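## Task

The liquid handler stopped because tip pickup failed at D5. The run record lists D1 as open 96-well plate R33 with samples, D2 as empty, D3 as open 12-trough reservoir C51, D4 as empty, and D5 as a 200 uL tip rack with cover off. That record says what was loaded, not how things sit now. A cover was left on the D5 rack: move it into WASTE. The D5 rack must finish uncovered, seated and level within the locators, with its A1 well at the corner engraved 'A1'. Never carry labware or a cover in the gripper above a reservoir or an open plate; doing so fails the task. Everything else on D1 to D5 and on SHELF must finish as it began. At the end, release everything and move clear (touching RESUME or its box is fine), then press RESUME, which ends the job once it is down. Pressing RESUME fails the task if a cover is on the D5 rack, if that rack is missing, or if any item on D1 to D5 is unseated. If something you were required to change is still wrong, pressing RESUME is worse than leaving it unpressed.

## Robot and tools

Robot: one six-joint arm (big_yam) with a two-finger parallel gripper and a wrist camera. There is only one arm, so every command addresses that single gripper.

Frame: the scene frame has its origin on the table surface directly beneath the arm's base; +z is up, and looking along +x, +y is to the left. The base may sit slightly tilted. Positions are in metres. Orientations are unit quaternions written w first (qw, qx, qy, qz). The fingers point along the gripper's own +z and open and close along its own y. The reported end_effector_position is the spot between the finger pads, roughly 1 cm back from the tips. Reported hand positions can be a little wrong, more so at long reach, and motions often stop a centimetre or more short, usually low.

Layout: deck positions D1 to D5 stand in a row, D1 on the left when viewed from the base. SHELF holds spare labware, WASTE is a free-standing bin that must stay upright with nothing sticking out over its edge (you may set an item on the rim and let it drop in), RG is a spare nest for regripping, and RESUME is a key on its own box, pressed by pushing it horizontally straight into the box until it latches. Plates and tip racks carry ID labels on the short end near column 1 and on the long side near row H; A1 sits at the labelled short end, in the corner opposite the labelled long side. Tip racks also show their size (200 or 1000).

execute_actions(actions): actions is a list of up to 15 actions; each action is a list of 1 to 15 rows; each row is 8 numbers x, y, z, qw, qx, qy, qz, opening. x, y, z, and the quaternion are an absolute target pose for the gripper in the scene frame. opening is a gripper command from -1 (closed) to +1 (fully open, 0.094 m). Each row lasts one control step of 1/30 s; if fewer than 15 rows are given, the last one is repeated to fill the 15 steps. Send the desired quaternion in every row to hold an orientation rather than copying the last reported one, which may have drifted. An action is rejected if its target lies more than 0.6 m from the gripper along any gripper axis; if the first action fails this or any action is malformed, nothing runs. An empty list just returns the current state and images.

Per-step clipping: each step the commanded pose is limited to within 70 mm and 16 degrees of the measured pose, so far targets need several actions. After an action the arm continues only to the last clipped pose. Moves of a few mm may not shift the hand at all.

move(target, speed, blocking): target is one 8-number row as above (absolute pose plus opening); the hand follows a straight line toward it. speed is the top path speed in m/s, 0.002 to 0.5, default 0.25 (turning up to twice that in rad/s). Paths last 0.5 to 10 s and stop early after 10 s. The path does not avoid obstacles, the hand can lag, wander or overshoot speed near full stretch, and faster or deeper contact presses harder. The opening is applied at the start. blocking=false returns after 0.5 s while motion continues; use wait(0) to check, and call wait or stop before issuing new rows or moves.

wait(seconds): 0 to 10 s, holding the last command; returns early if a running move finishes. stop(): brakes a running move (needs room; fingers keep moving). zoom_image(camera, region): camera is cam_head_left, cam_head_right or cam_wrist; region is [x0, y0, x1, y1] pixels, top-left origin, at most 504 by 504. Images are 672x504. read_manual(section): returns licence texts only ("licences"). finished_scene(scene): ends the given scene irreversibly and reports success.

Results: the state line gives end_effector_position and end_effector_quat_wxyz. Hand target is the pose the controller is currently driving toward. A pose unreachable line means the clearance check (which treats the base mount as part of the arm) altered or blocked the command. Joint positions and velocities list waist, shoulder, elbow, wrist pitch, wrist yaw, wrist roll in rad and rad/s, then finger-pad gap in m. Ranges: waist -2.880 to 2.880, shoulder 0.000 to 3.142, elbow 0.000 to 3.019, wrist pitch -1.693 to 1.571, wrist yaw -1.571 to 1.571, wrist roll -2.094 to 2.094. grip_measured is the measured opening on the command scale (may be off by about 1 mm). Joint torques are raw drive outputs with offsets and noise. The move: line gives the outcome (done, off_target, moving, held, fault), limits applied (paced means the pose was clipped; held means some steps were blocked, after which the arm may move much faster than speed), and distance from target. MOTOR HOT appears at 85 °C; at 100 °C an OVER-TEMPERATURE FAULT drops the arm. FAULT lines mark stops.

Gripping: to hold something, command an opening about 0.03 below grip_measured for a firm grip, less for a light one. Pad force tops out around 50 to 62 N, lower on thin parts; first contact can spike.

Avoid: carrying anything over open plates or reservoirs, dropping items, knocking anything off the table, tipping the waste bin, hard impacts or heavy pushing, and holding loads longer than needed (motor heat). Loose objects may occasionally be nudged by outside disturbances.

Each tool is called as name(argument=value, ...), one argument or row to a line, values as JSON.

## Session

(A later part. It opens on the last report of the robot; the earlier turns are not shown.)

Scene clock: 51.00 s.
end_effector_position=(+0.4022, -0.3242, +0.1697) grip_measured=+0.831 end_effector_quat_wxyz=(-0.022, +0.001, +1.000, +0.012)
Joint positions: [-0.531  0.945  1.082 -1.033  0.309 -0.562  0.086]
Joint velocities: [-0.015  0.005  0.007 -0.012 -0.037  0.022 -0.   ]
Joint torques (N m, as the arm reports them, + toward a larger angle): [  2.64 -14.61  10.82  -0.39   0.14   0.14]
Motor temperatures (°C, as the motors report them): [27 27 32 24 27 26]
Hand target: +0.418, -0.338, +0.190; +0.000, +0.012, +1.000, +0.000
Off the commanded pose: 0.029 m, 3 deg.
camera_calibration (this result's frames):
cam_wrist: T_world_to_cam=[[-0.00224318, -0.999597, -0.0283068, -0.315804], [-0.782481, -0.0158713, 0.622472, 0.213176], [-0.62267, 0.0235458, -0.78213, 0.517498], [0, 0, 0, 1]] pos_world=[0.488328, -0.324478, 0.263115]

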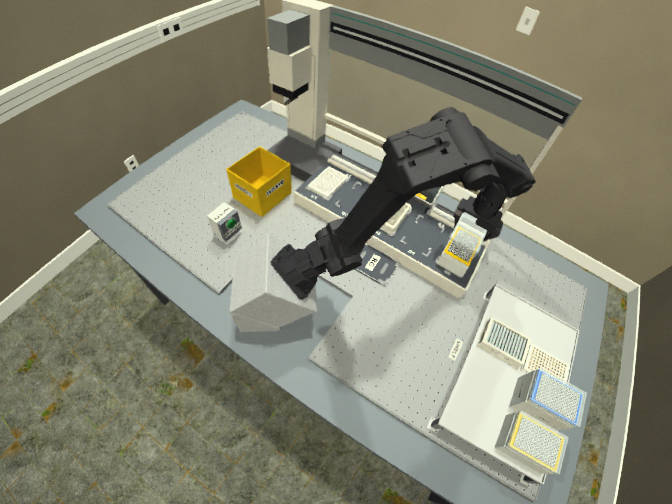

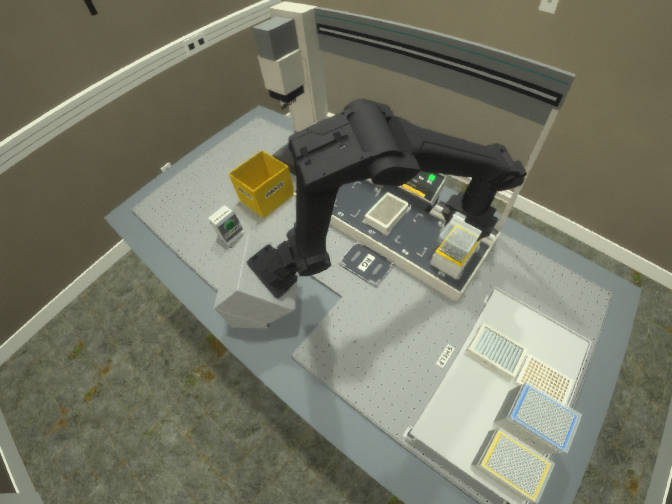

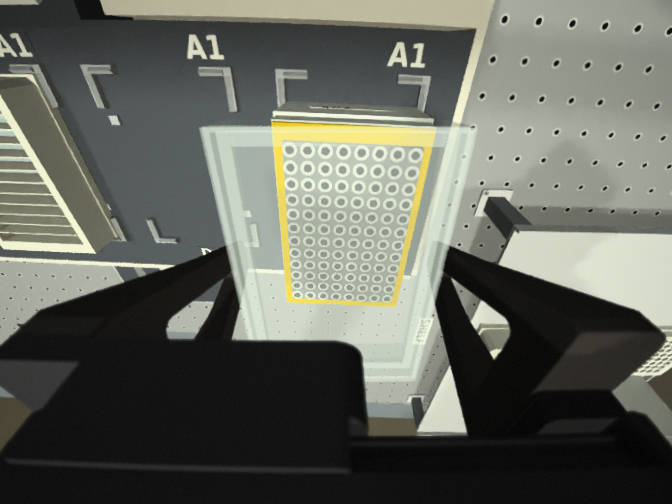

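move(
  target=[0.24,-0.31,0.17,0,0,1,0,0.79],
  speed=0.15,
)

move(
  target=[0.235,-0.2,0.12,0,0,1,0,0.79],
)

move(
  target=[0.235,0.05,0.13,0,0,1,0,0.79],
)

move(
  target=[0.24,0.17,0.22,0,0,1,0,0.79],
)

move(
  target=[0.25,0.35,0.23,0,0,1,0,0.79],
)

zoom_image(
  camera="cam_head_right",
  region=[380,160,520,300],
)

Scene clock: 59.37 s.
end_effector_position=(+0.2425, -0.3104, +0.1746) grip_measured=+0.831 end_effector_quat_wxyz=(+0.002, +0.008, +1.000, +0.004)
Joint positions: [-0.985  0.557  0.709 -0.946 -0.016 -0.897  0.086]
Joint velocities: [-0.005 -0.015  0.007  0.007 -0.051  0.007  0.001]
Joint torques (N m, as the arm reports them, + toward a larger angle): [-0.34 -8.45  6.71  0.53 -0.17 -0.18]
Motor temperatures (°C, as the motors report them): [27 27 33 24 27 26]
Hand target: +0.240, -0.309, +0.173; +0.003, +0.002, +1.000, +0.001
Off the commanded pose: 0.005 m, 1 deg.
move: done
camera_calibration (this result's frames):
cam_wrist: T_world_to_cam=[[-0.0164014, -0.99981, -0.0105428, -0.301913], [-0.811624, 0.00715464, 0.584137, 0.106257], [-0.58395, 0.0181374, -0.811587, 0.415698], [0, 0, 0, 1]] pos_world=[0.324035, -0.310155, 0.272123]

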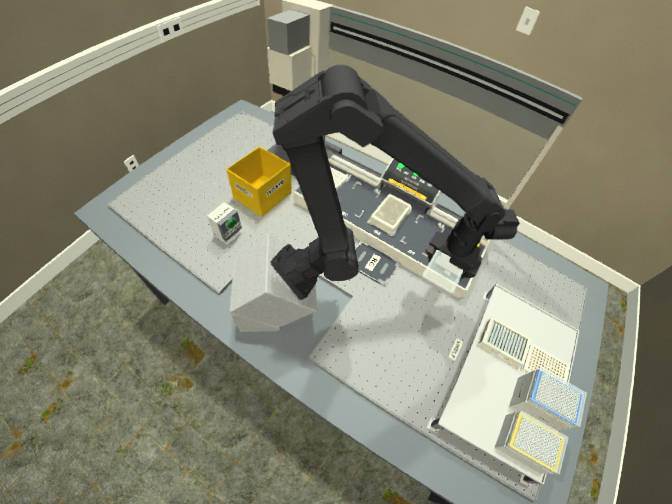

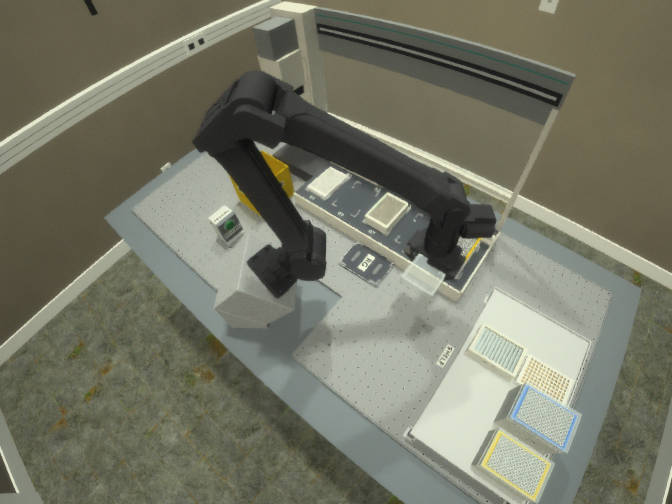

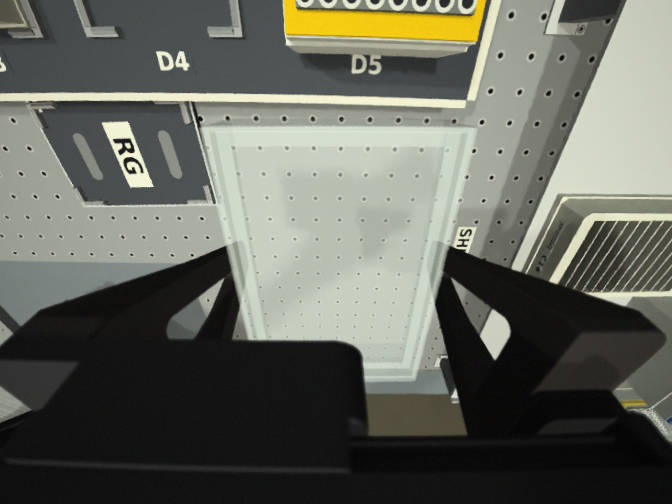

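Scene clock: 60.50 s.
end_effector_position=(+0.2331, -0.1999, +0.1220) grip_measured=+0.831 end_effector_quat_wxyz=(-0.005, -0.009, +1.000, +0.000)
Joint positions: [-0.551  0.492  0.433 -0.788  0.298 -0.611  0.086]
Joint velocities: [-0.005 -0.005  0.002  0.012 -0.037  0.022  0.   ]
Joint torques (N m, as the arm reports them, + toward a larger angle): [ 0.72 -3.61  6.23  0.46  0.13  0.15]
Motor temperatures (°C, as the motors report them): [27 27 33 24 27 26]
Hand target: +0.234, -0.199, +0.121; -0.003, -0.002, +1.000, -0.001
Off the commanded pose: 0.003 m, 1 deg.
move: done
camera_calibration (this result's frames):
cam_wrist: T_world_to_cam=[[0.0177424, -0.999835, -0.00386488, -0.200971], [-0.802768, -0.0165495, 0.596061, 0.120369], [-0.596027, -0.00747295, -0.80293, 0.362153], [0, 0, 0, 1]] pos_world=[0.316047, -0.196239, 0.218259]

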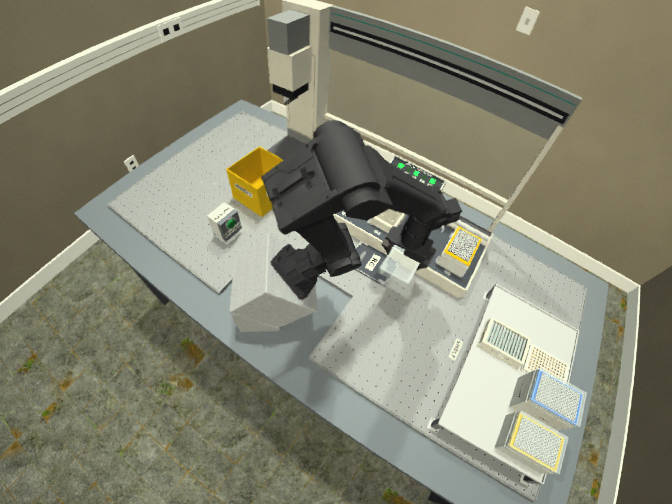

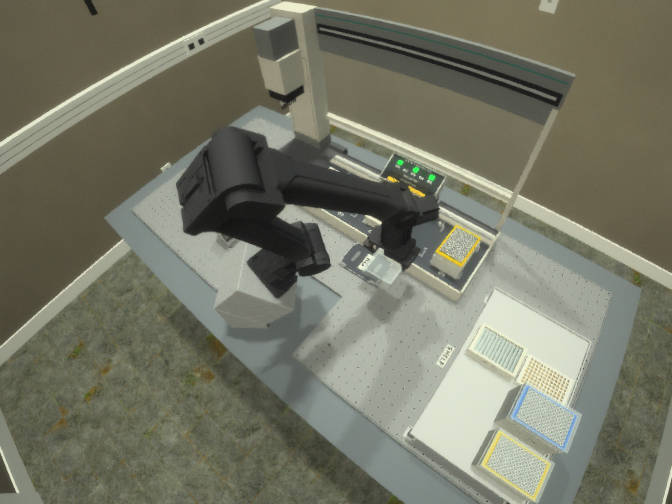

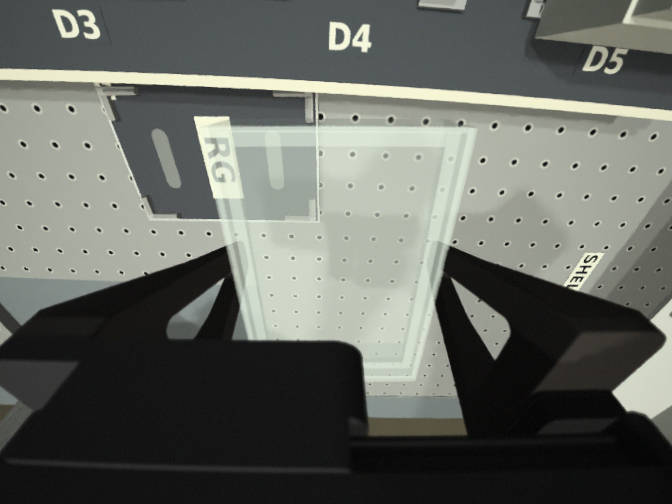

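Scene clock: 62.30 s.
end_effector_position=(+0.2189, +0.0387, +0.1238) grip_measured=+0.831 end_effector_quat_wxyz=(-0.013, -0.018, +1.000, -0.014)
Joint positions: [ 0.625  1.21   0.378 -0.822  0.783  0.707  0.086]
Joint velocities: [ 0.005 -0.015 -0.007  0.007  0.022  0.007 -0.001]
Joint torques (N m, as the arm reports them, + toward a larger angle): [ 4.41 -1.18  7.05 -0.04  0.3   0.14]
Motor temperatures (°C, as the motors report them): [27 27 33 24 27 26]
Hand target: +0.233, +0.045, +0.130; -0.004, -0.004, +1.000, -0.008
Off the commanded pose: 0.021 m, 3 deg.
move: off_target
camera_calibration (this result's frames):
cam_wrist: T_world_to_cam=[[0.0370171, -0.999009, 0.0247046, 0.0300597], [-0.792541, -0.0142905, 0.609652, 0.107821], [-0.608694, -0.042147, -0.792284, 0.359698], [0, 0, 0, 1]] pos_world=[0.303286, 0.0467309, 0.218507]

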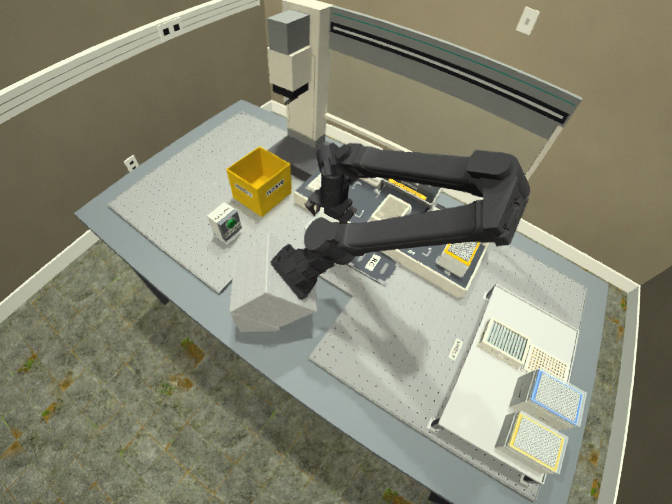

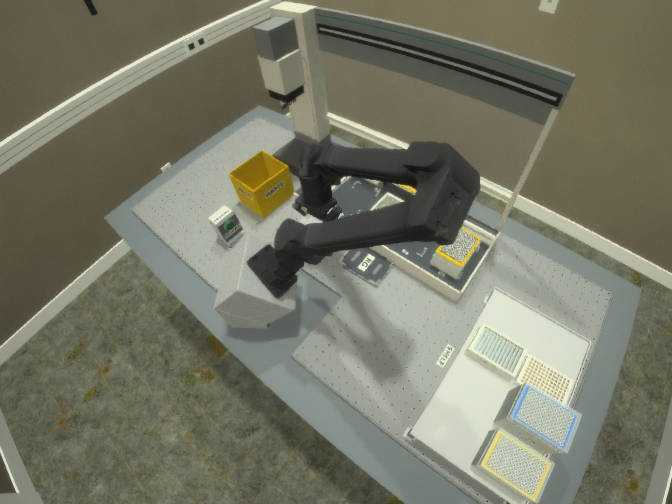

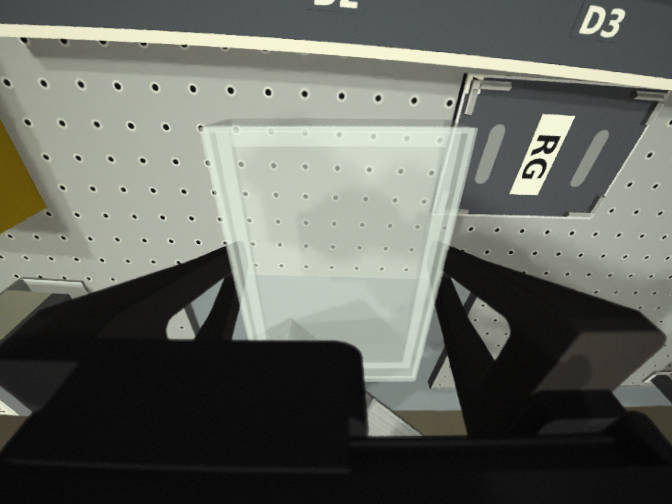

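Scene clock: 63.57 s.
end_effector_position=(+0.2346, +0.1604, +0.2097) grip_measured=+0.831 end_effector_quat_wxyz=(-0.001, -0.011, +1.000, -0.010)
Joint positions: [ 1.019  1.577  0.721 -1.124  0.7    1.222  0.086]
Joint velocities: [-0.015  0.005  0.002 -0.012 -0.007  0.081 -0.   ]
Joint torques (N m, as the arm reports them, + toward a larger angle): [ 7.11 -3.51  8.81 -0.39  0.11  0.14]
Motor temperatures (°C, as the motors report them): [27 27 33 24 27 26]
Hand target: +0.243, +0.169, +0.217; +0.001, +0.000, +1.000, -0.004
Off the commanded pose: 0.015 m, 2 deg.
move: off_target
camera_calibration (this result's frames):
cam_wrist: T_world_to_cam=[[0.0224596, -0.999618, 0.0160826, 0.154247], [-0.807697, -0.00866262, 0.589535, 0.0765341], [-0.58917, -0.0262306, -0.807583, 0.438518], [0, 0, 0, 1]] pos_world=[0.316714, 0.166354, 0.30654]

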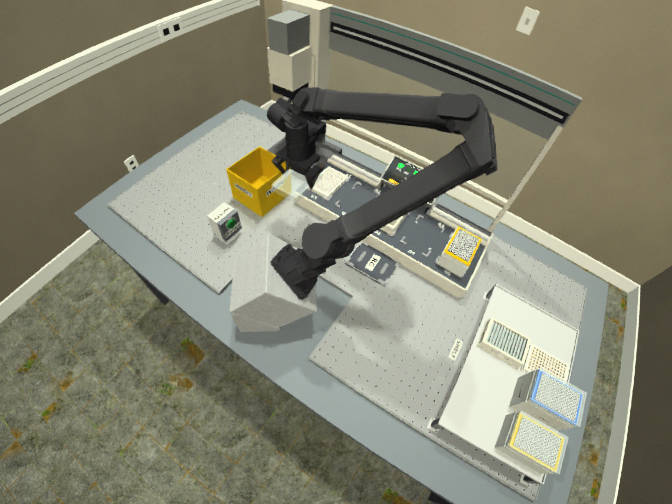

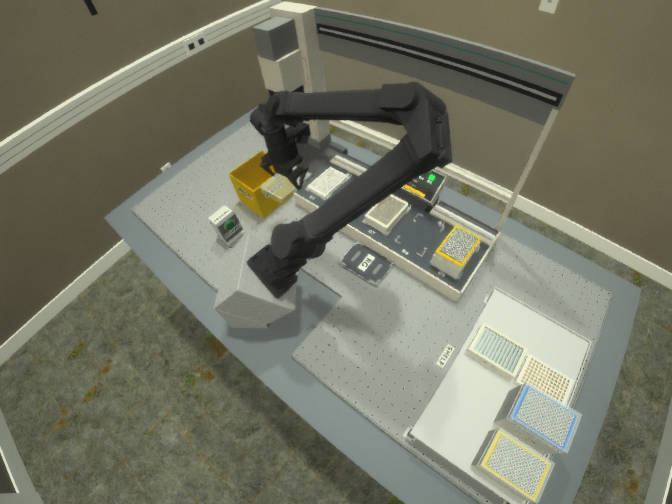

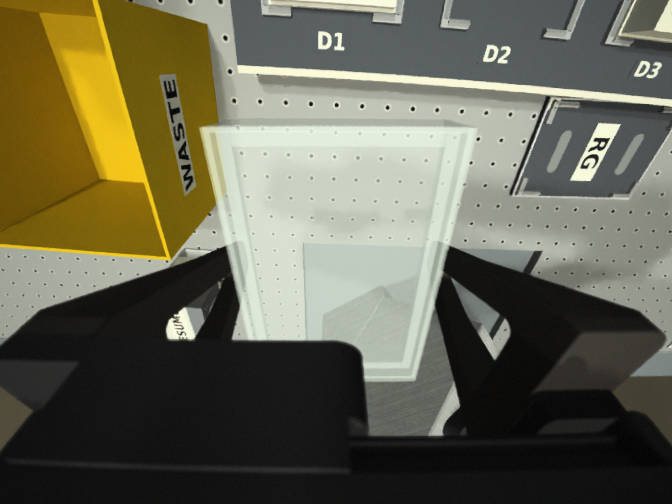

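Scene clock: 64.80 s.
end_effector_position=(+0.2457, +0.3372, +0.2175) grip_measured=+0.831 end_effector_quat_wxyz=(-0.003, -0.010, +1.000, -0.010)
Joint positions: [ 1.11   2.066  1.162 -1.143  0.658  1.33   0.086]
Joint velocities: [ 0.015 -0.005 -0.002 -0.002  0.022 -0.007  0.   ]
Joint torques (N m, as the arm reports them, + toward a larger angle): [ 11.02 -10.02   9.44  -0.38   0.08   0.14]
Motor temperatures (°C, as the motors report them): [28 27 33 24 27 26]
Hand target: +0.251, +0.349, +0.227; +0.000, -0.000, +1.000, -0.001
Off the commanded pose: 0.018 m, 2 deg.
move: off_target
camera_calibration (this result's frames):
cam_wrist: T_world_to_cam=[[0.0208317, -0.999653, 0.0161421, 0.331035], [-0.805736, -0.00722749, 0.59223, 0.0808208], [-0.591908, -0.0253435, -0.805607, 0.455921], [0, 0, 0, 1]] pos_world=[0.328088, 0.343059, 0.314085]

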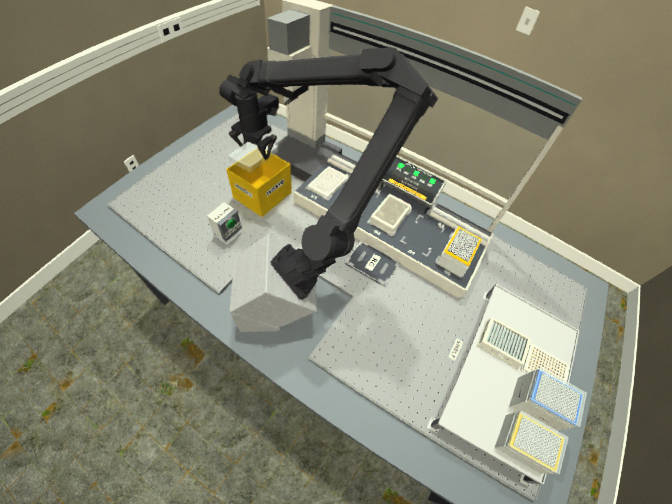

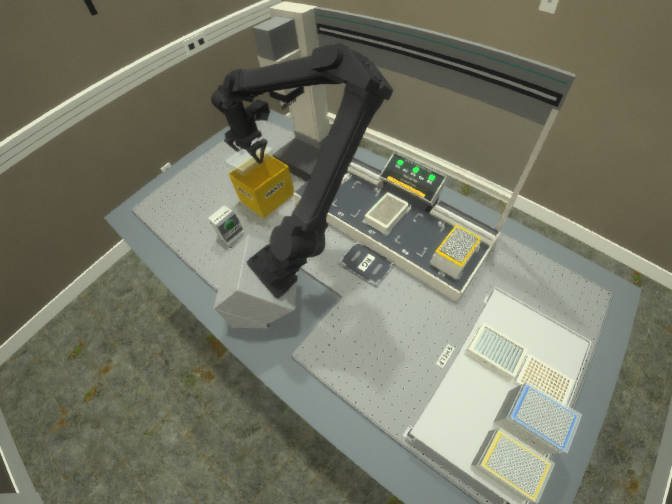

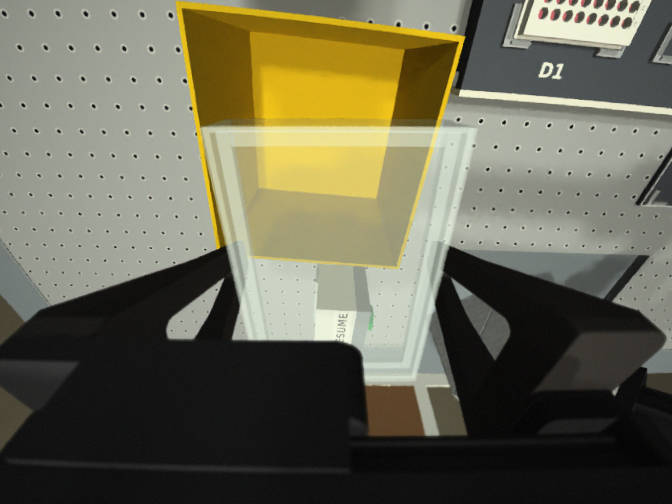

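Region (380, 160, 520, 300) of cam_head_right's 672x504 image, scaled by 3.600, with more detail than that image has.

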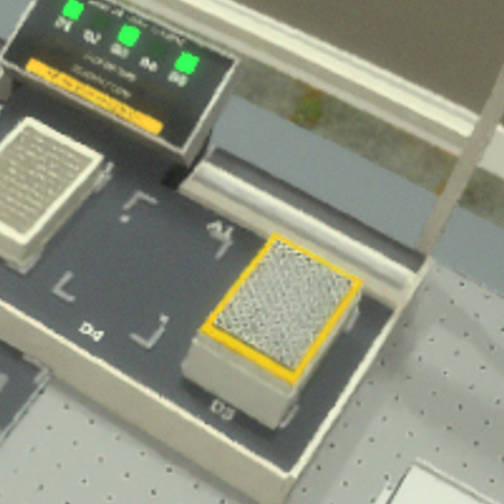

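execute_actions(
  actions=[
    [[0.265,0.355,0.22,0,0.03,1,0,0.79]],
    [[0.275,0.357,0.205,0,0.04,1,0,0.79]],
    [[0.275,0.355,0.185,0,0.04,1,0,0.79]],
    [[0.275,0.353,0.168,0,0.04,1,0,0.79]],
    [[0.275,0.353,0.168,0,0.04,1,0,0.79]],
  ],
)

Scene clock: 72.93 s.
end_effector_position=(+0.2785, +0.3554, +0.1843) grip_measured=+0.831 end_effector_quat_wxyz=(+0.006, +0.047, +0.999, +0.013)
Joint positions: [ 1.023  2.101  1.177 -0.999  0.698  1.305  0.086]
Joint velocities: [ 0.005 -0.015 -0.007  0.002 -0.007  0.037  0.   ]
Joint torques (N m, as the arm reports them, + toward a larger angle): [10.27 -9.85  5.69  0.41  0.32 -0.16]
Motor temperatures (°C, as the motors report them): [28 27 33 24 27 26]
Hand target: +0.274, +0.352, +0.169; -0.000, +0.040, +0.999, -0.000
Off the commanded pose: 0.017 m, 2 deg.
camera_calibration (this result's frames):
cam_wrist: T_world_to_cam=[[-0.0944476, -0.995095, -0.0294195, 0.387989], [-0.813181, 0.0600666, 0.578902, 0.107674], [-0.574296, 0.0785994, -0.814866, 0.408923], [0, 0, 0, 1]] pos_world=[0.359046, 0.347477, 0.282299]

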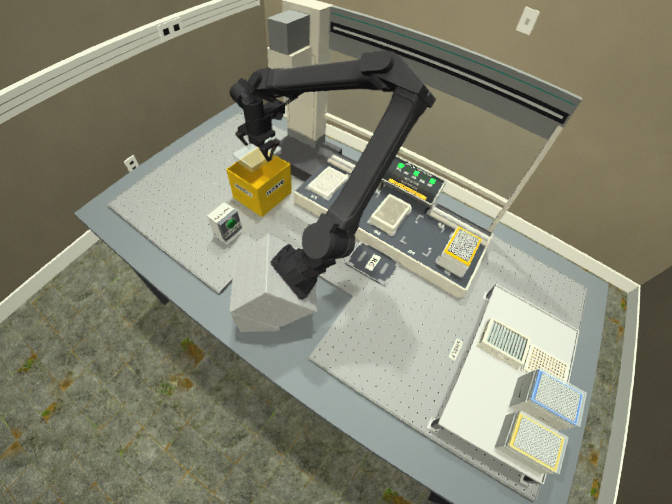

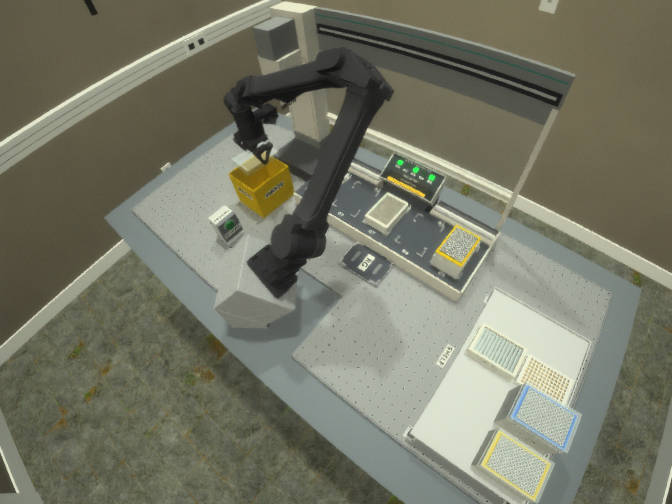

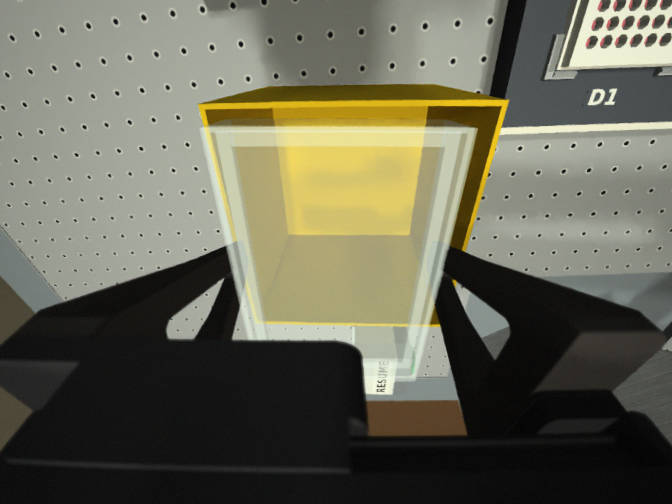

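execute_actions(
  actions=[
    [[0.262,0.345,0.163,0,0.035,1,0,0.79]],
    [[0.262,0.345,0.15,0,0.035,1,0,0.79]],
    [[0.262,0.345,0.138,0,0.035,1,0,0.79]],
    [[0.262,0.345,0.138,0,0.035,1,0,0.79]],
  ],
)

Scene clock: 78.10 s.
end_effector_position=(+0.2656, +0.3492, +0.1539) grip_measured=+0.831 end_effector_quat_wxyz=(+0.007, +0.041, +0.999, +0.012)
Joint positions: [ 0.998  2.119  1.109 -0.892  0.707  1.262  0.086]
Joint velocities: [ 0.005 -0.005 -0.002  0.007 -0.037  0.037 -0.   ]
Joint torques (N m, as the arm reports them, + toward a larger angle): [ 9.68 -9.91  5.17  0.46  0.3  -0.16]
Motor temperatures (°C, as the motors report them): [28 27 32 24 27 26]
Hand target: +0.261, +0.344, +0.139; -0.000, +0.035, +0.999, -0.000
Off the commanded pose: 0.017 m, 2 deg.
camera_calibration (this result's frames):
cam_wrist: T_world_to_cam=[[-0.0826964, -0.996159, -0.028789, 0.376835], [-0.814555, 0.0509207, 0.577847, 0.118838], [-0.574162, 0.0712361, -0.815637, 0.379903], [0, 0, 0, 1]] pos_world=[0.346089, 0.342273, 0.252041]

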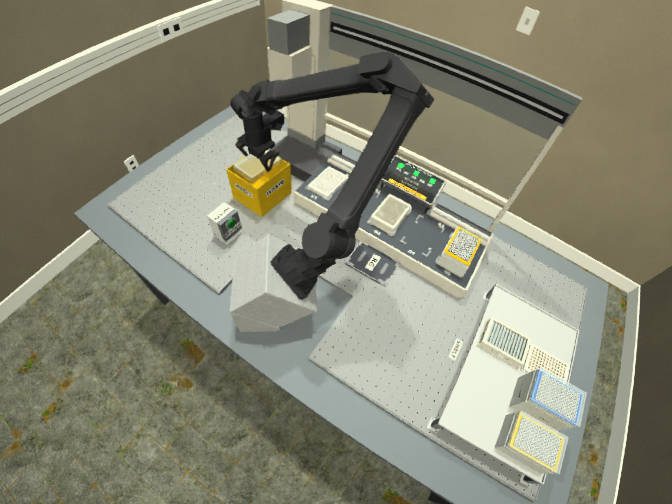

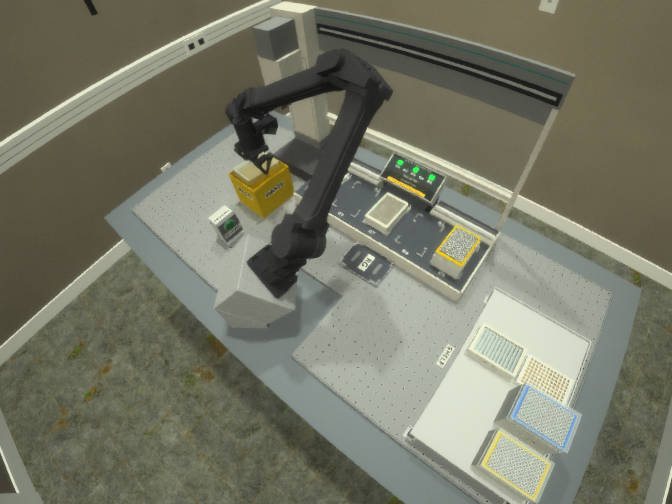

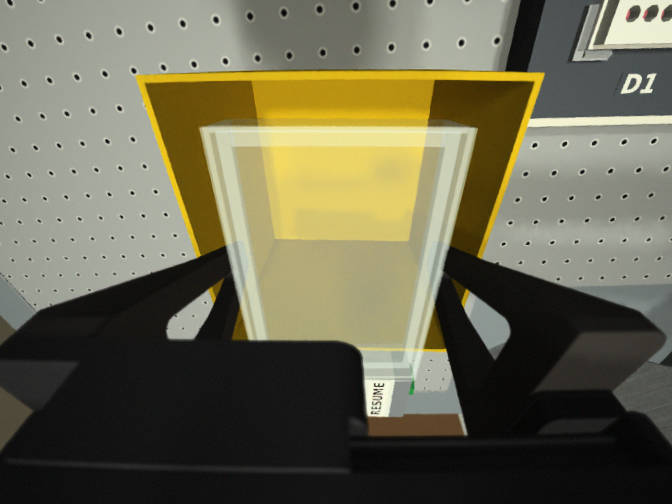

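execute_actions(
  actions=[
    [[0.264,0.345,0.128,0,0.035,1,0,0.79]],
    [[0.264,0.345,0.12,0,0.035,1,0,0.79]],
    [[0.264,0.345,0.12,0,0.035,1,0,1]],
    [[0.268,0.35,0.15,0,0.035,1,0,1]],
  ],
)

move(
  target=[0.28,0.35,0.22,0,0.02,1,0,1],
)

move(
  target=[0.39,-0.328,0.2,0,0.015,1,0,1],
  speed=0.3,
)

execute_actions(
  actions=[
    [[0.39,-0.328,0.18,0,0.012,1,0,1]],
    [[0.388,-0.327,0.16,0,0.012,1,0,1]],
    [[0.386,-0.326,0.14,0,0.012,1,0,1]],
    [[0.385,-0.325,0.125,0,0.012,1,0,1]],
    [[0.385,-0.325,0.125,0,0.012,1,0,1]],
  ],
)

Scene clock: 92.50 s.
end_effector_position=(+0.2604, +0.3380, +0.1399) grip_measured=+1.000 end_effector_quat_wxyz=(-0.005, +0.024, +1.000, -0.011)
Joint positions: [ 0.977  2.137  1.101 -0.917  0.71   1.247  0.094]
Joint velocities: [-0.015 -0.015 -0.002 -0.017 -0.037  0.022  0.   ]
Joint torques (N m, as the arm reports them, + toward a larger angle): [ 12.06 -11.37   8.08  -0.43   0.08   0.11]
Motor temperatures (°C, as the motors report them): [28 27 32 24 27 26]
Hand target: +0.268, +0.350, +0.150; +0.000, +0.035, +0.999, -0.000
Off the commanded pose: 0.017 m, 2 deg.
camera_calibration (this result's frames):
cam_wrist: T_world_to_cam=[[-0.0488468, -0.998628, 0.0188482, 0.350173], [-0.802338, 0.0504705, 0.594732, 0.117968], [-0.594868, 0.0139281, -0.803703, 0.389382], [0, 0, 0, 1]] pos_world=[0.343385, 0.338315, 0.236188]

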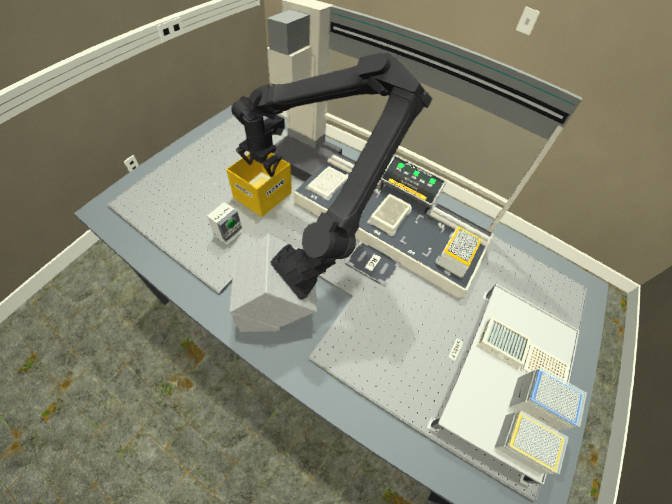

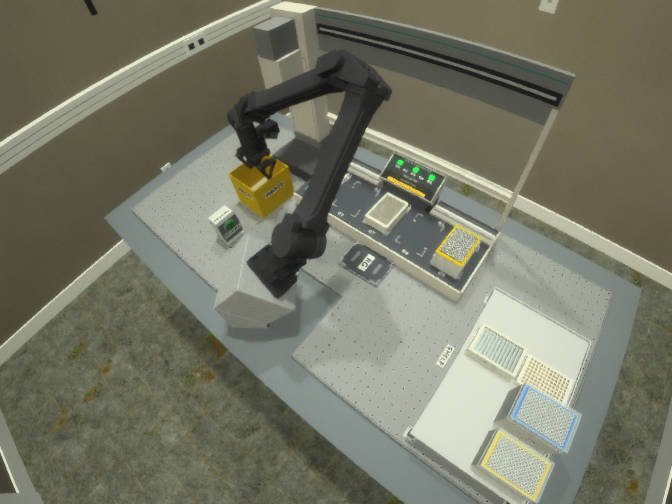

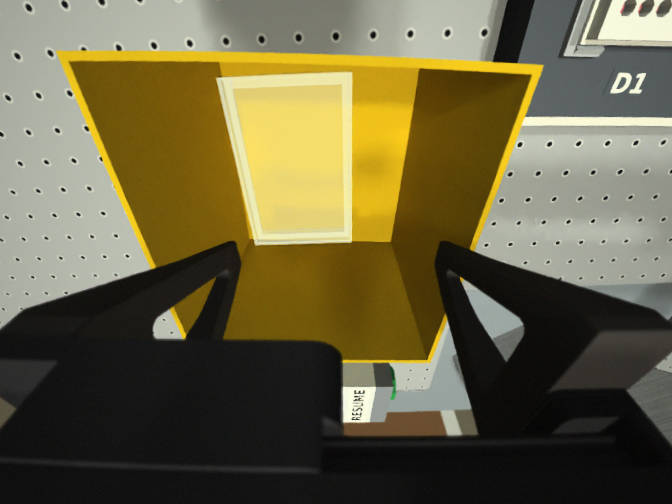

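Scene clock: 93.37 s.
end_effector_position=(+0.2749, +0.3443, +0.2146) grip_measured=+1.000 end_effector_quat_wxyz=(+0.000, +0.008, +1.000, -0.005)
Joint positions: [ 1.063  2.072  1.209 -1.137  0.681  1.305  0.094]
Joint velocities: [ 0.015 -0.015 -0.002 -0.007 -0.051 -0.022  0.   ]
Joint torques (N m, as the arm reports them, + toward a larger angle): [ 11.09 -10.43   8.56  -0.34   0.11   0.12]
Motor temperatures (°C, as the motors report them): [28 27 32 24 27 26]
Hand target: +0.281, +0.351, +0.219; +0.000, +0.020, +1.000, -0.000
Off the commanded pose: 0.009 m, 1 deg.
move: done
camera_calibration (this result's frames):
cam_wrist: T_world_to_cam=[[-0.016906, -0.99984, 0.00580388, 0.350232], [-0.809115, 0.0170908, 0.587402, 0.099763], [-0.587407, 0.00523462, -0.809274, 0.460126], [0, 0, 0, 1]] pos_world=[0.356922, 0.346062, 0.311734]

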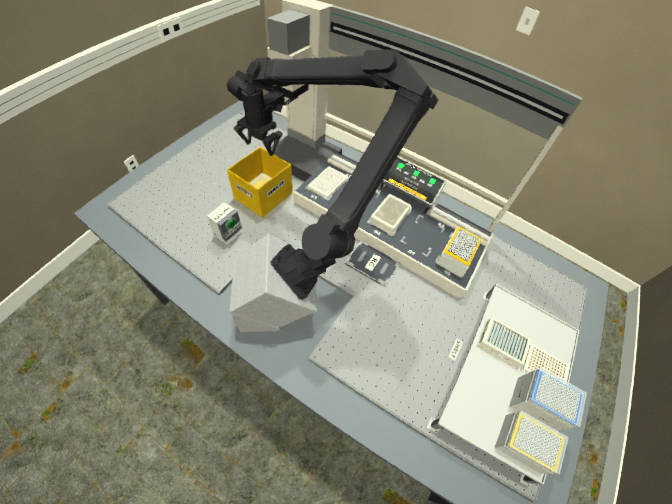

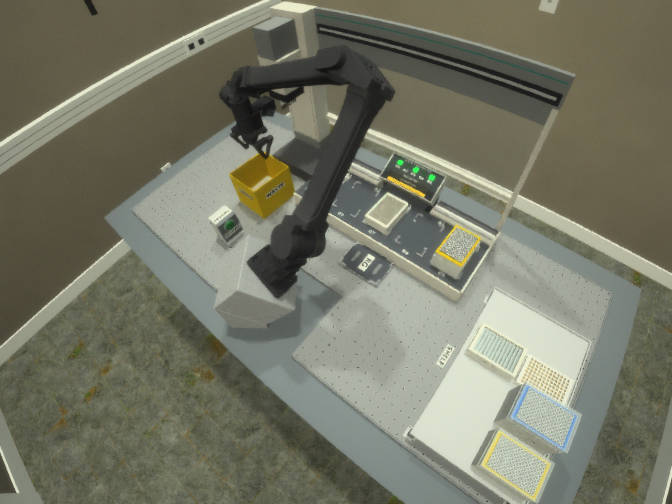

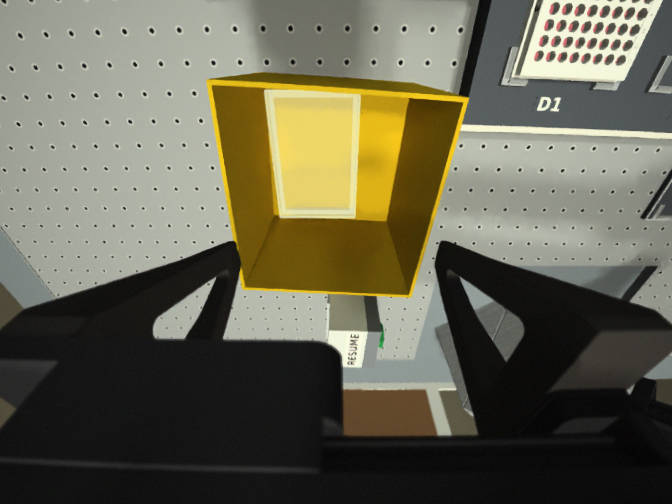

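action 0: the call puts the target (arm/x, arm/y, arm/z) 0.670 m from end_effector_position in the last result along the gripper's own y axis as it stood there; a target may be at most 0.6 m away along each of those axes, so nothing of the call was run and nothing moved. Command a nearer target, and go on from there in a later call.

action 0: row 1 of 1 puts the target (arm/x, arm/y, arm/z) 0.670 m from end_effector_position in the last result along the gripper's own y axis as it stood there; a target may be at most 0.6 m away along each of those axes, so nothing of the call was run and nothing moved. Command a nearer target, and go on from there in a later call.

move(
  target=[0.37,-0.1,0.2,0,0.015,1,0,1],
  speed=0.3,
)

move(
  target=[0.39,-0.33,0.19,0,0.015,1,0,1],
  speed=0.3,
)

execute_actions(
  actions=[
    [[0.39,-0.329,0.175,0,0.012,1,0,1]],
    [[0.388,-0.328,0.158,0,0.012,1,0,1]],
    [[0.386,-0.326,0.14,0,0.012,1,0,1]],
    [[0.385,-0.325,0.125,0,0.012,1,0,1]],
    [[0.385,-0.325,0.125,0,0.012,1,0,1]],
  ],
)

Scene clock: 102.80 s.
end_effector_position=(+0.3604, -0.0921, +0.2016) grip_measured=+1.000 end_effector_quat_wxyz=(-0.008, +0.012, +1.000, +0.006)
Joint positions: [ 0.266  0.904  0.761 -1.133  0.712  0.25   0.094]
Joint velocities: [-0.005  0.005  0.002  0.012 -0.007 -0.007  0.   ]
Joint torques (N m, as the arm reports them, + toward a larger angle): [ 2.48 -4.3   7.4   0.41 -0.05 -0.17]
Motor temperatures (°C, as the motors report them): [28 27 32 24 27 26]
Hand target: +0.368, -0.095, +0.204; -0.001, +0.015, +1.000, +0.008
Off the commanded pose: 0.013 m, 1 deg.
move: off_target
camera_calibration (this result's frames):
cam_wrist: T_world_to_cam=[[-0.0234853, -0.999607, -0.0153351, -0.0779299], [-0.799918, 0.0095885, 0.600033, 0.177503], [-0.59965, 0.0263588, -0.799828, 0.506497], [0, 0, 0, 1]] pos_world=[0.443878, -0.0929518, 0.297408]

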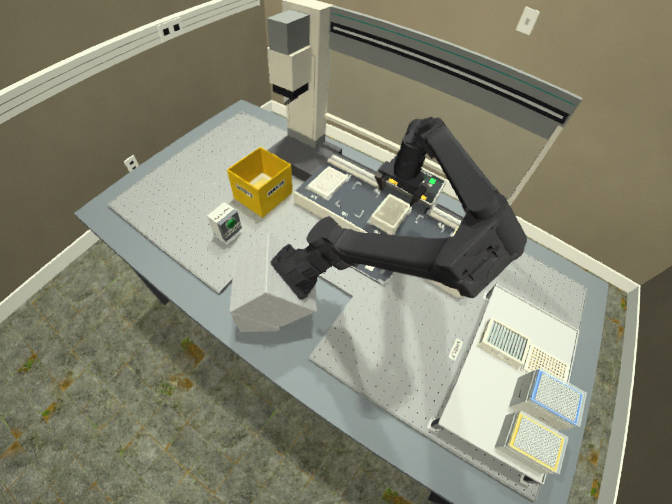

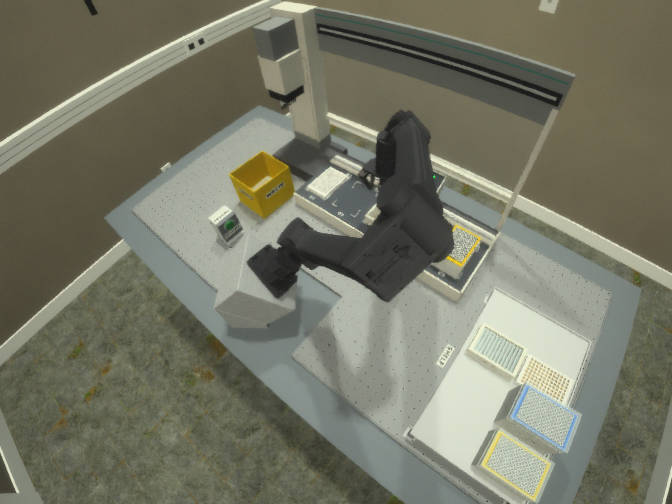

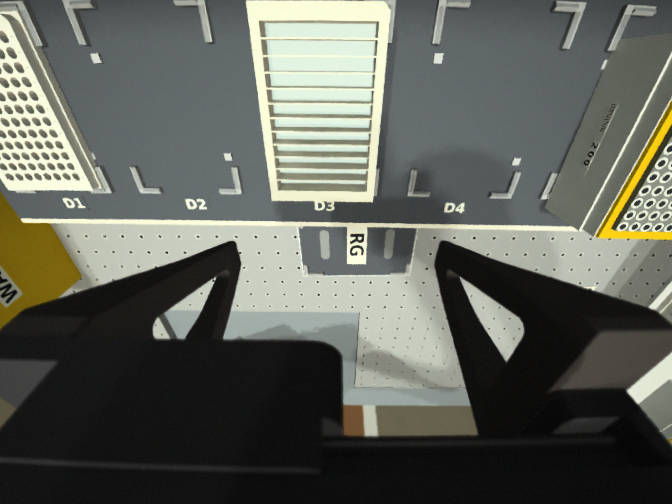

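Scene clock: 104.27 s.
end_effector_position=(+0.3777, -0.3201, +0.1859) grip_measured=+1.000 end_effector_quat_wxyz=(-0.004, +0.023, +1.000, +0.009)
Joint positions: [-0.56   0.842  1.013 -1.023  0.276 -0.552  0.094]
Joint velocities: [-0.024 -0.015 -0.027 -0.002  0.007  0.022  0.   ]
Joint torques (N m, as the arm reports them, + toward a larger angle): [  1.11 -10.14  10.16   0.22  -0.14  -0.17]
Motor temperatures (°C, as the motors report them): [28 27 32 24 27 26]
Hand target: +0.390, -0.330, +0.189; +0.004, +0.018, +1.000, +0.005
Off the commanded pose: 0.016 m, 1 deg.
move: off_target
camera_calibration (this result's frames):
cam_wrist: T_world_to_cam=[[-0.0454525, -0.998731, -0.0216815, -0.295971], [-0.804084, 0.0236979, 0.594044, 0.210099], [-0.592776, 0.0444345, -0.804141, 0.514341], [0, 0, 0, 1]] pos_world=[0.460374, -0.323429, 0.282378]

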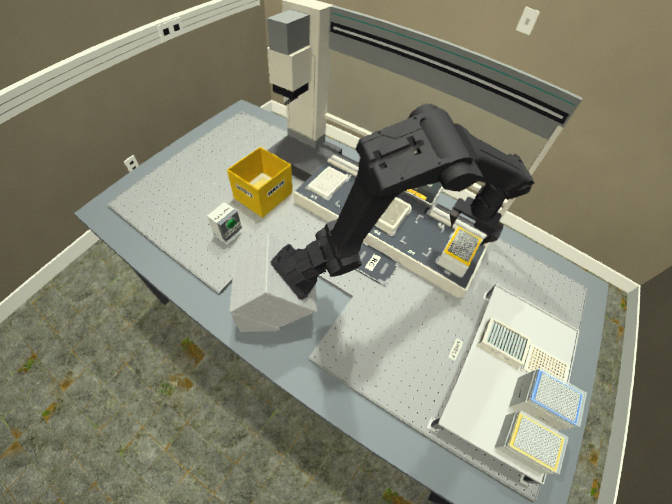

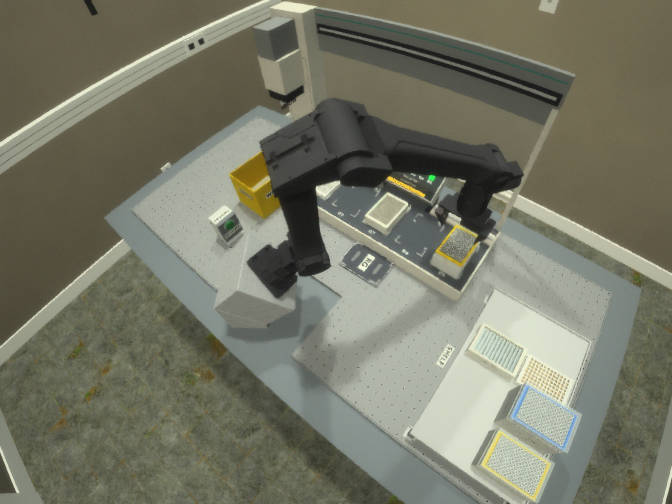

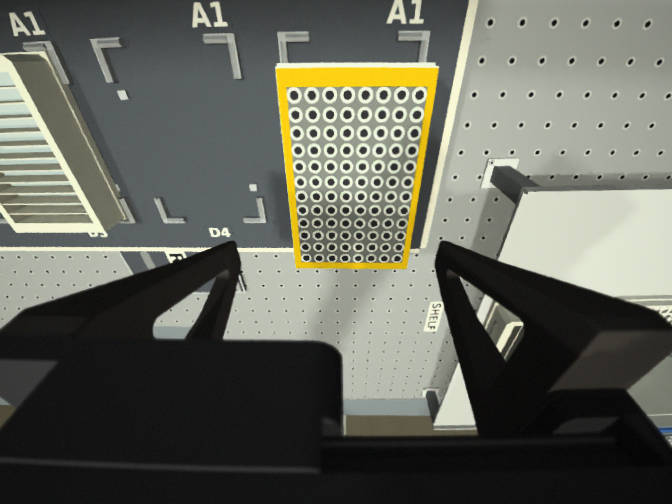

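Scene clock: 106.77 s.
end_effector_position=(+0.3897, -0.3281, +0.1384) grip_measured=+1.000 end_effector_quat_wxyz=(+0.012, +0.018, +1.000, -0.005)
Joint positions: [-0.602  0.927  0.971 -0.846  0.254 -0.604  0.094]
Joint velocities: [-0.005 -0.015 -0.017 -0.017 -0.007 -0.022  0.   ]
Joint torques (N m, as the arm reports them, + toward a larger angle): [  0.95 -11.13   6.22   0.59  -0.12  -0.16]
Motor temperatures (°C, as the motors report them): [28 27 32 24 27 26]
Hand target: +0.384, -0.325, +0.126; -0.000, +0.012, +1.000, -0.000
Off the commanded pose: 0.015 m, 2 deg.
camera_calibration (this result's frames):
cam_wrist: T_world_to_cam=[[-0.0366001, -0.999305, 0.00709719, -0.311985], [-0.821858, 0.0341398, 0.568669, 0.26199], [-0.568515, 0.0149805, -0.822536, 0.467052], [0, 0, 0, 1]] pos_world=[0.469427, -0.32771, 0.237396]

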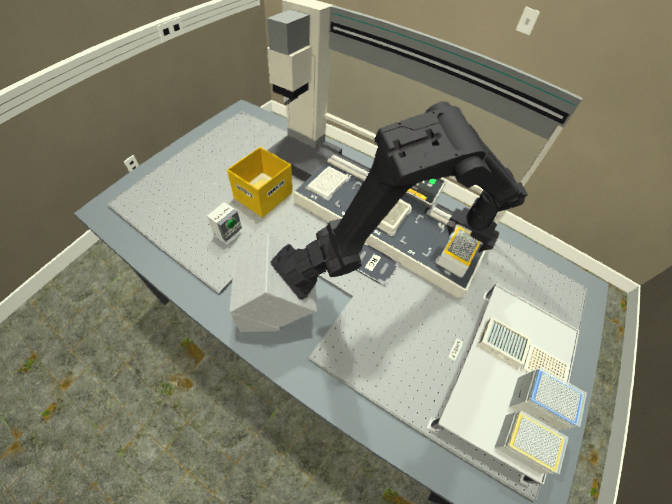

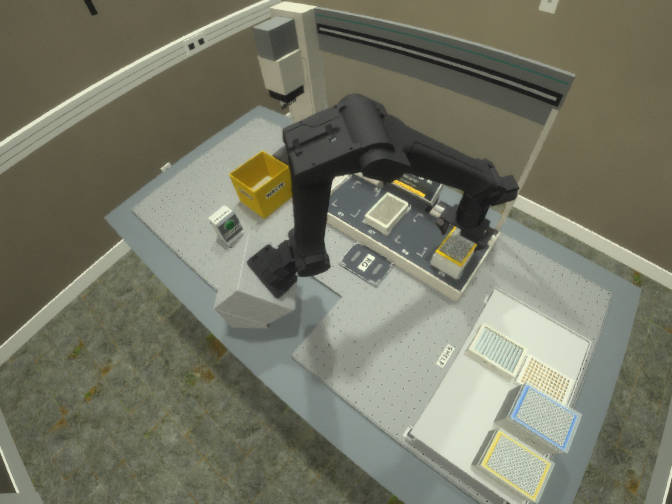

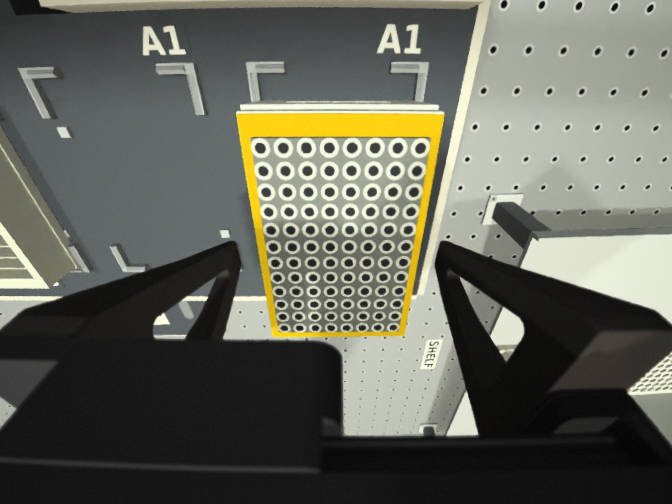

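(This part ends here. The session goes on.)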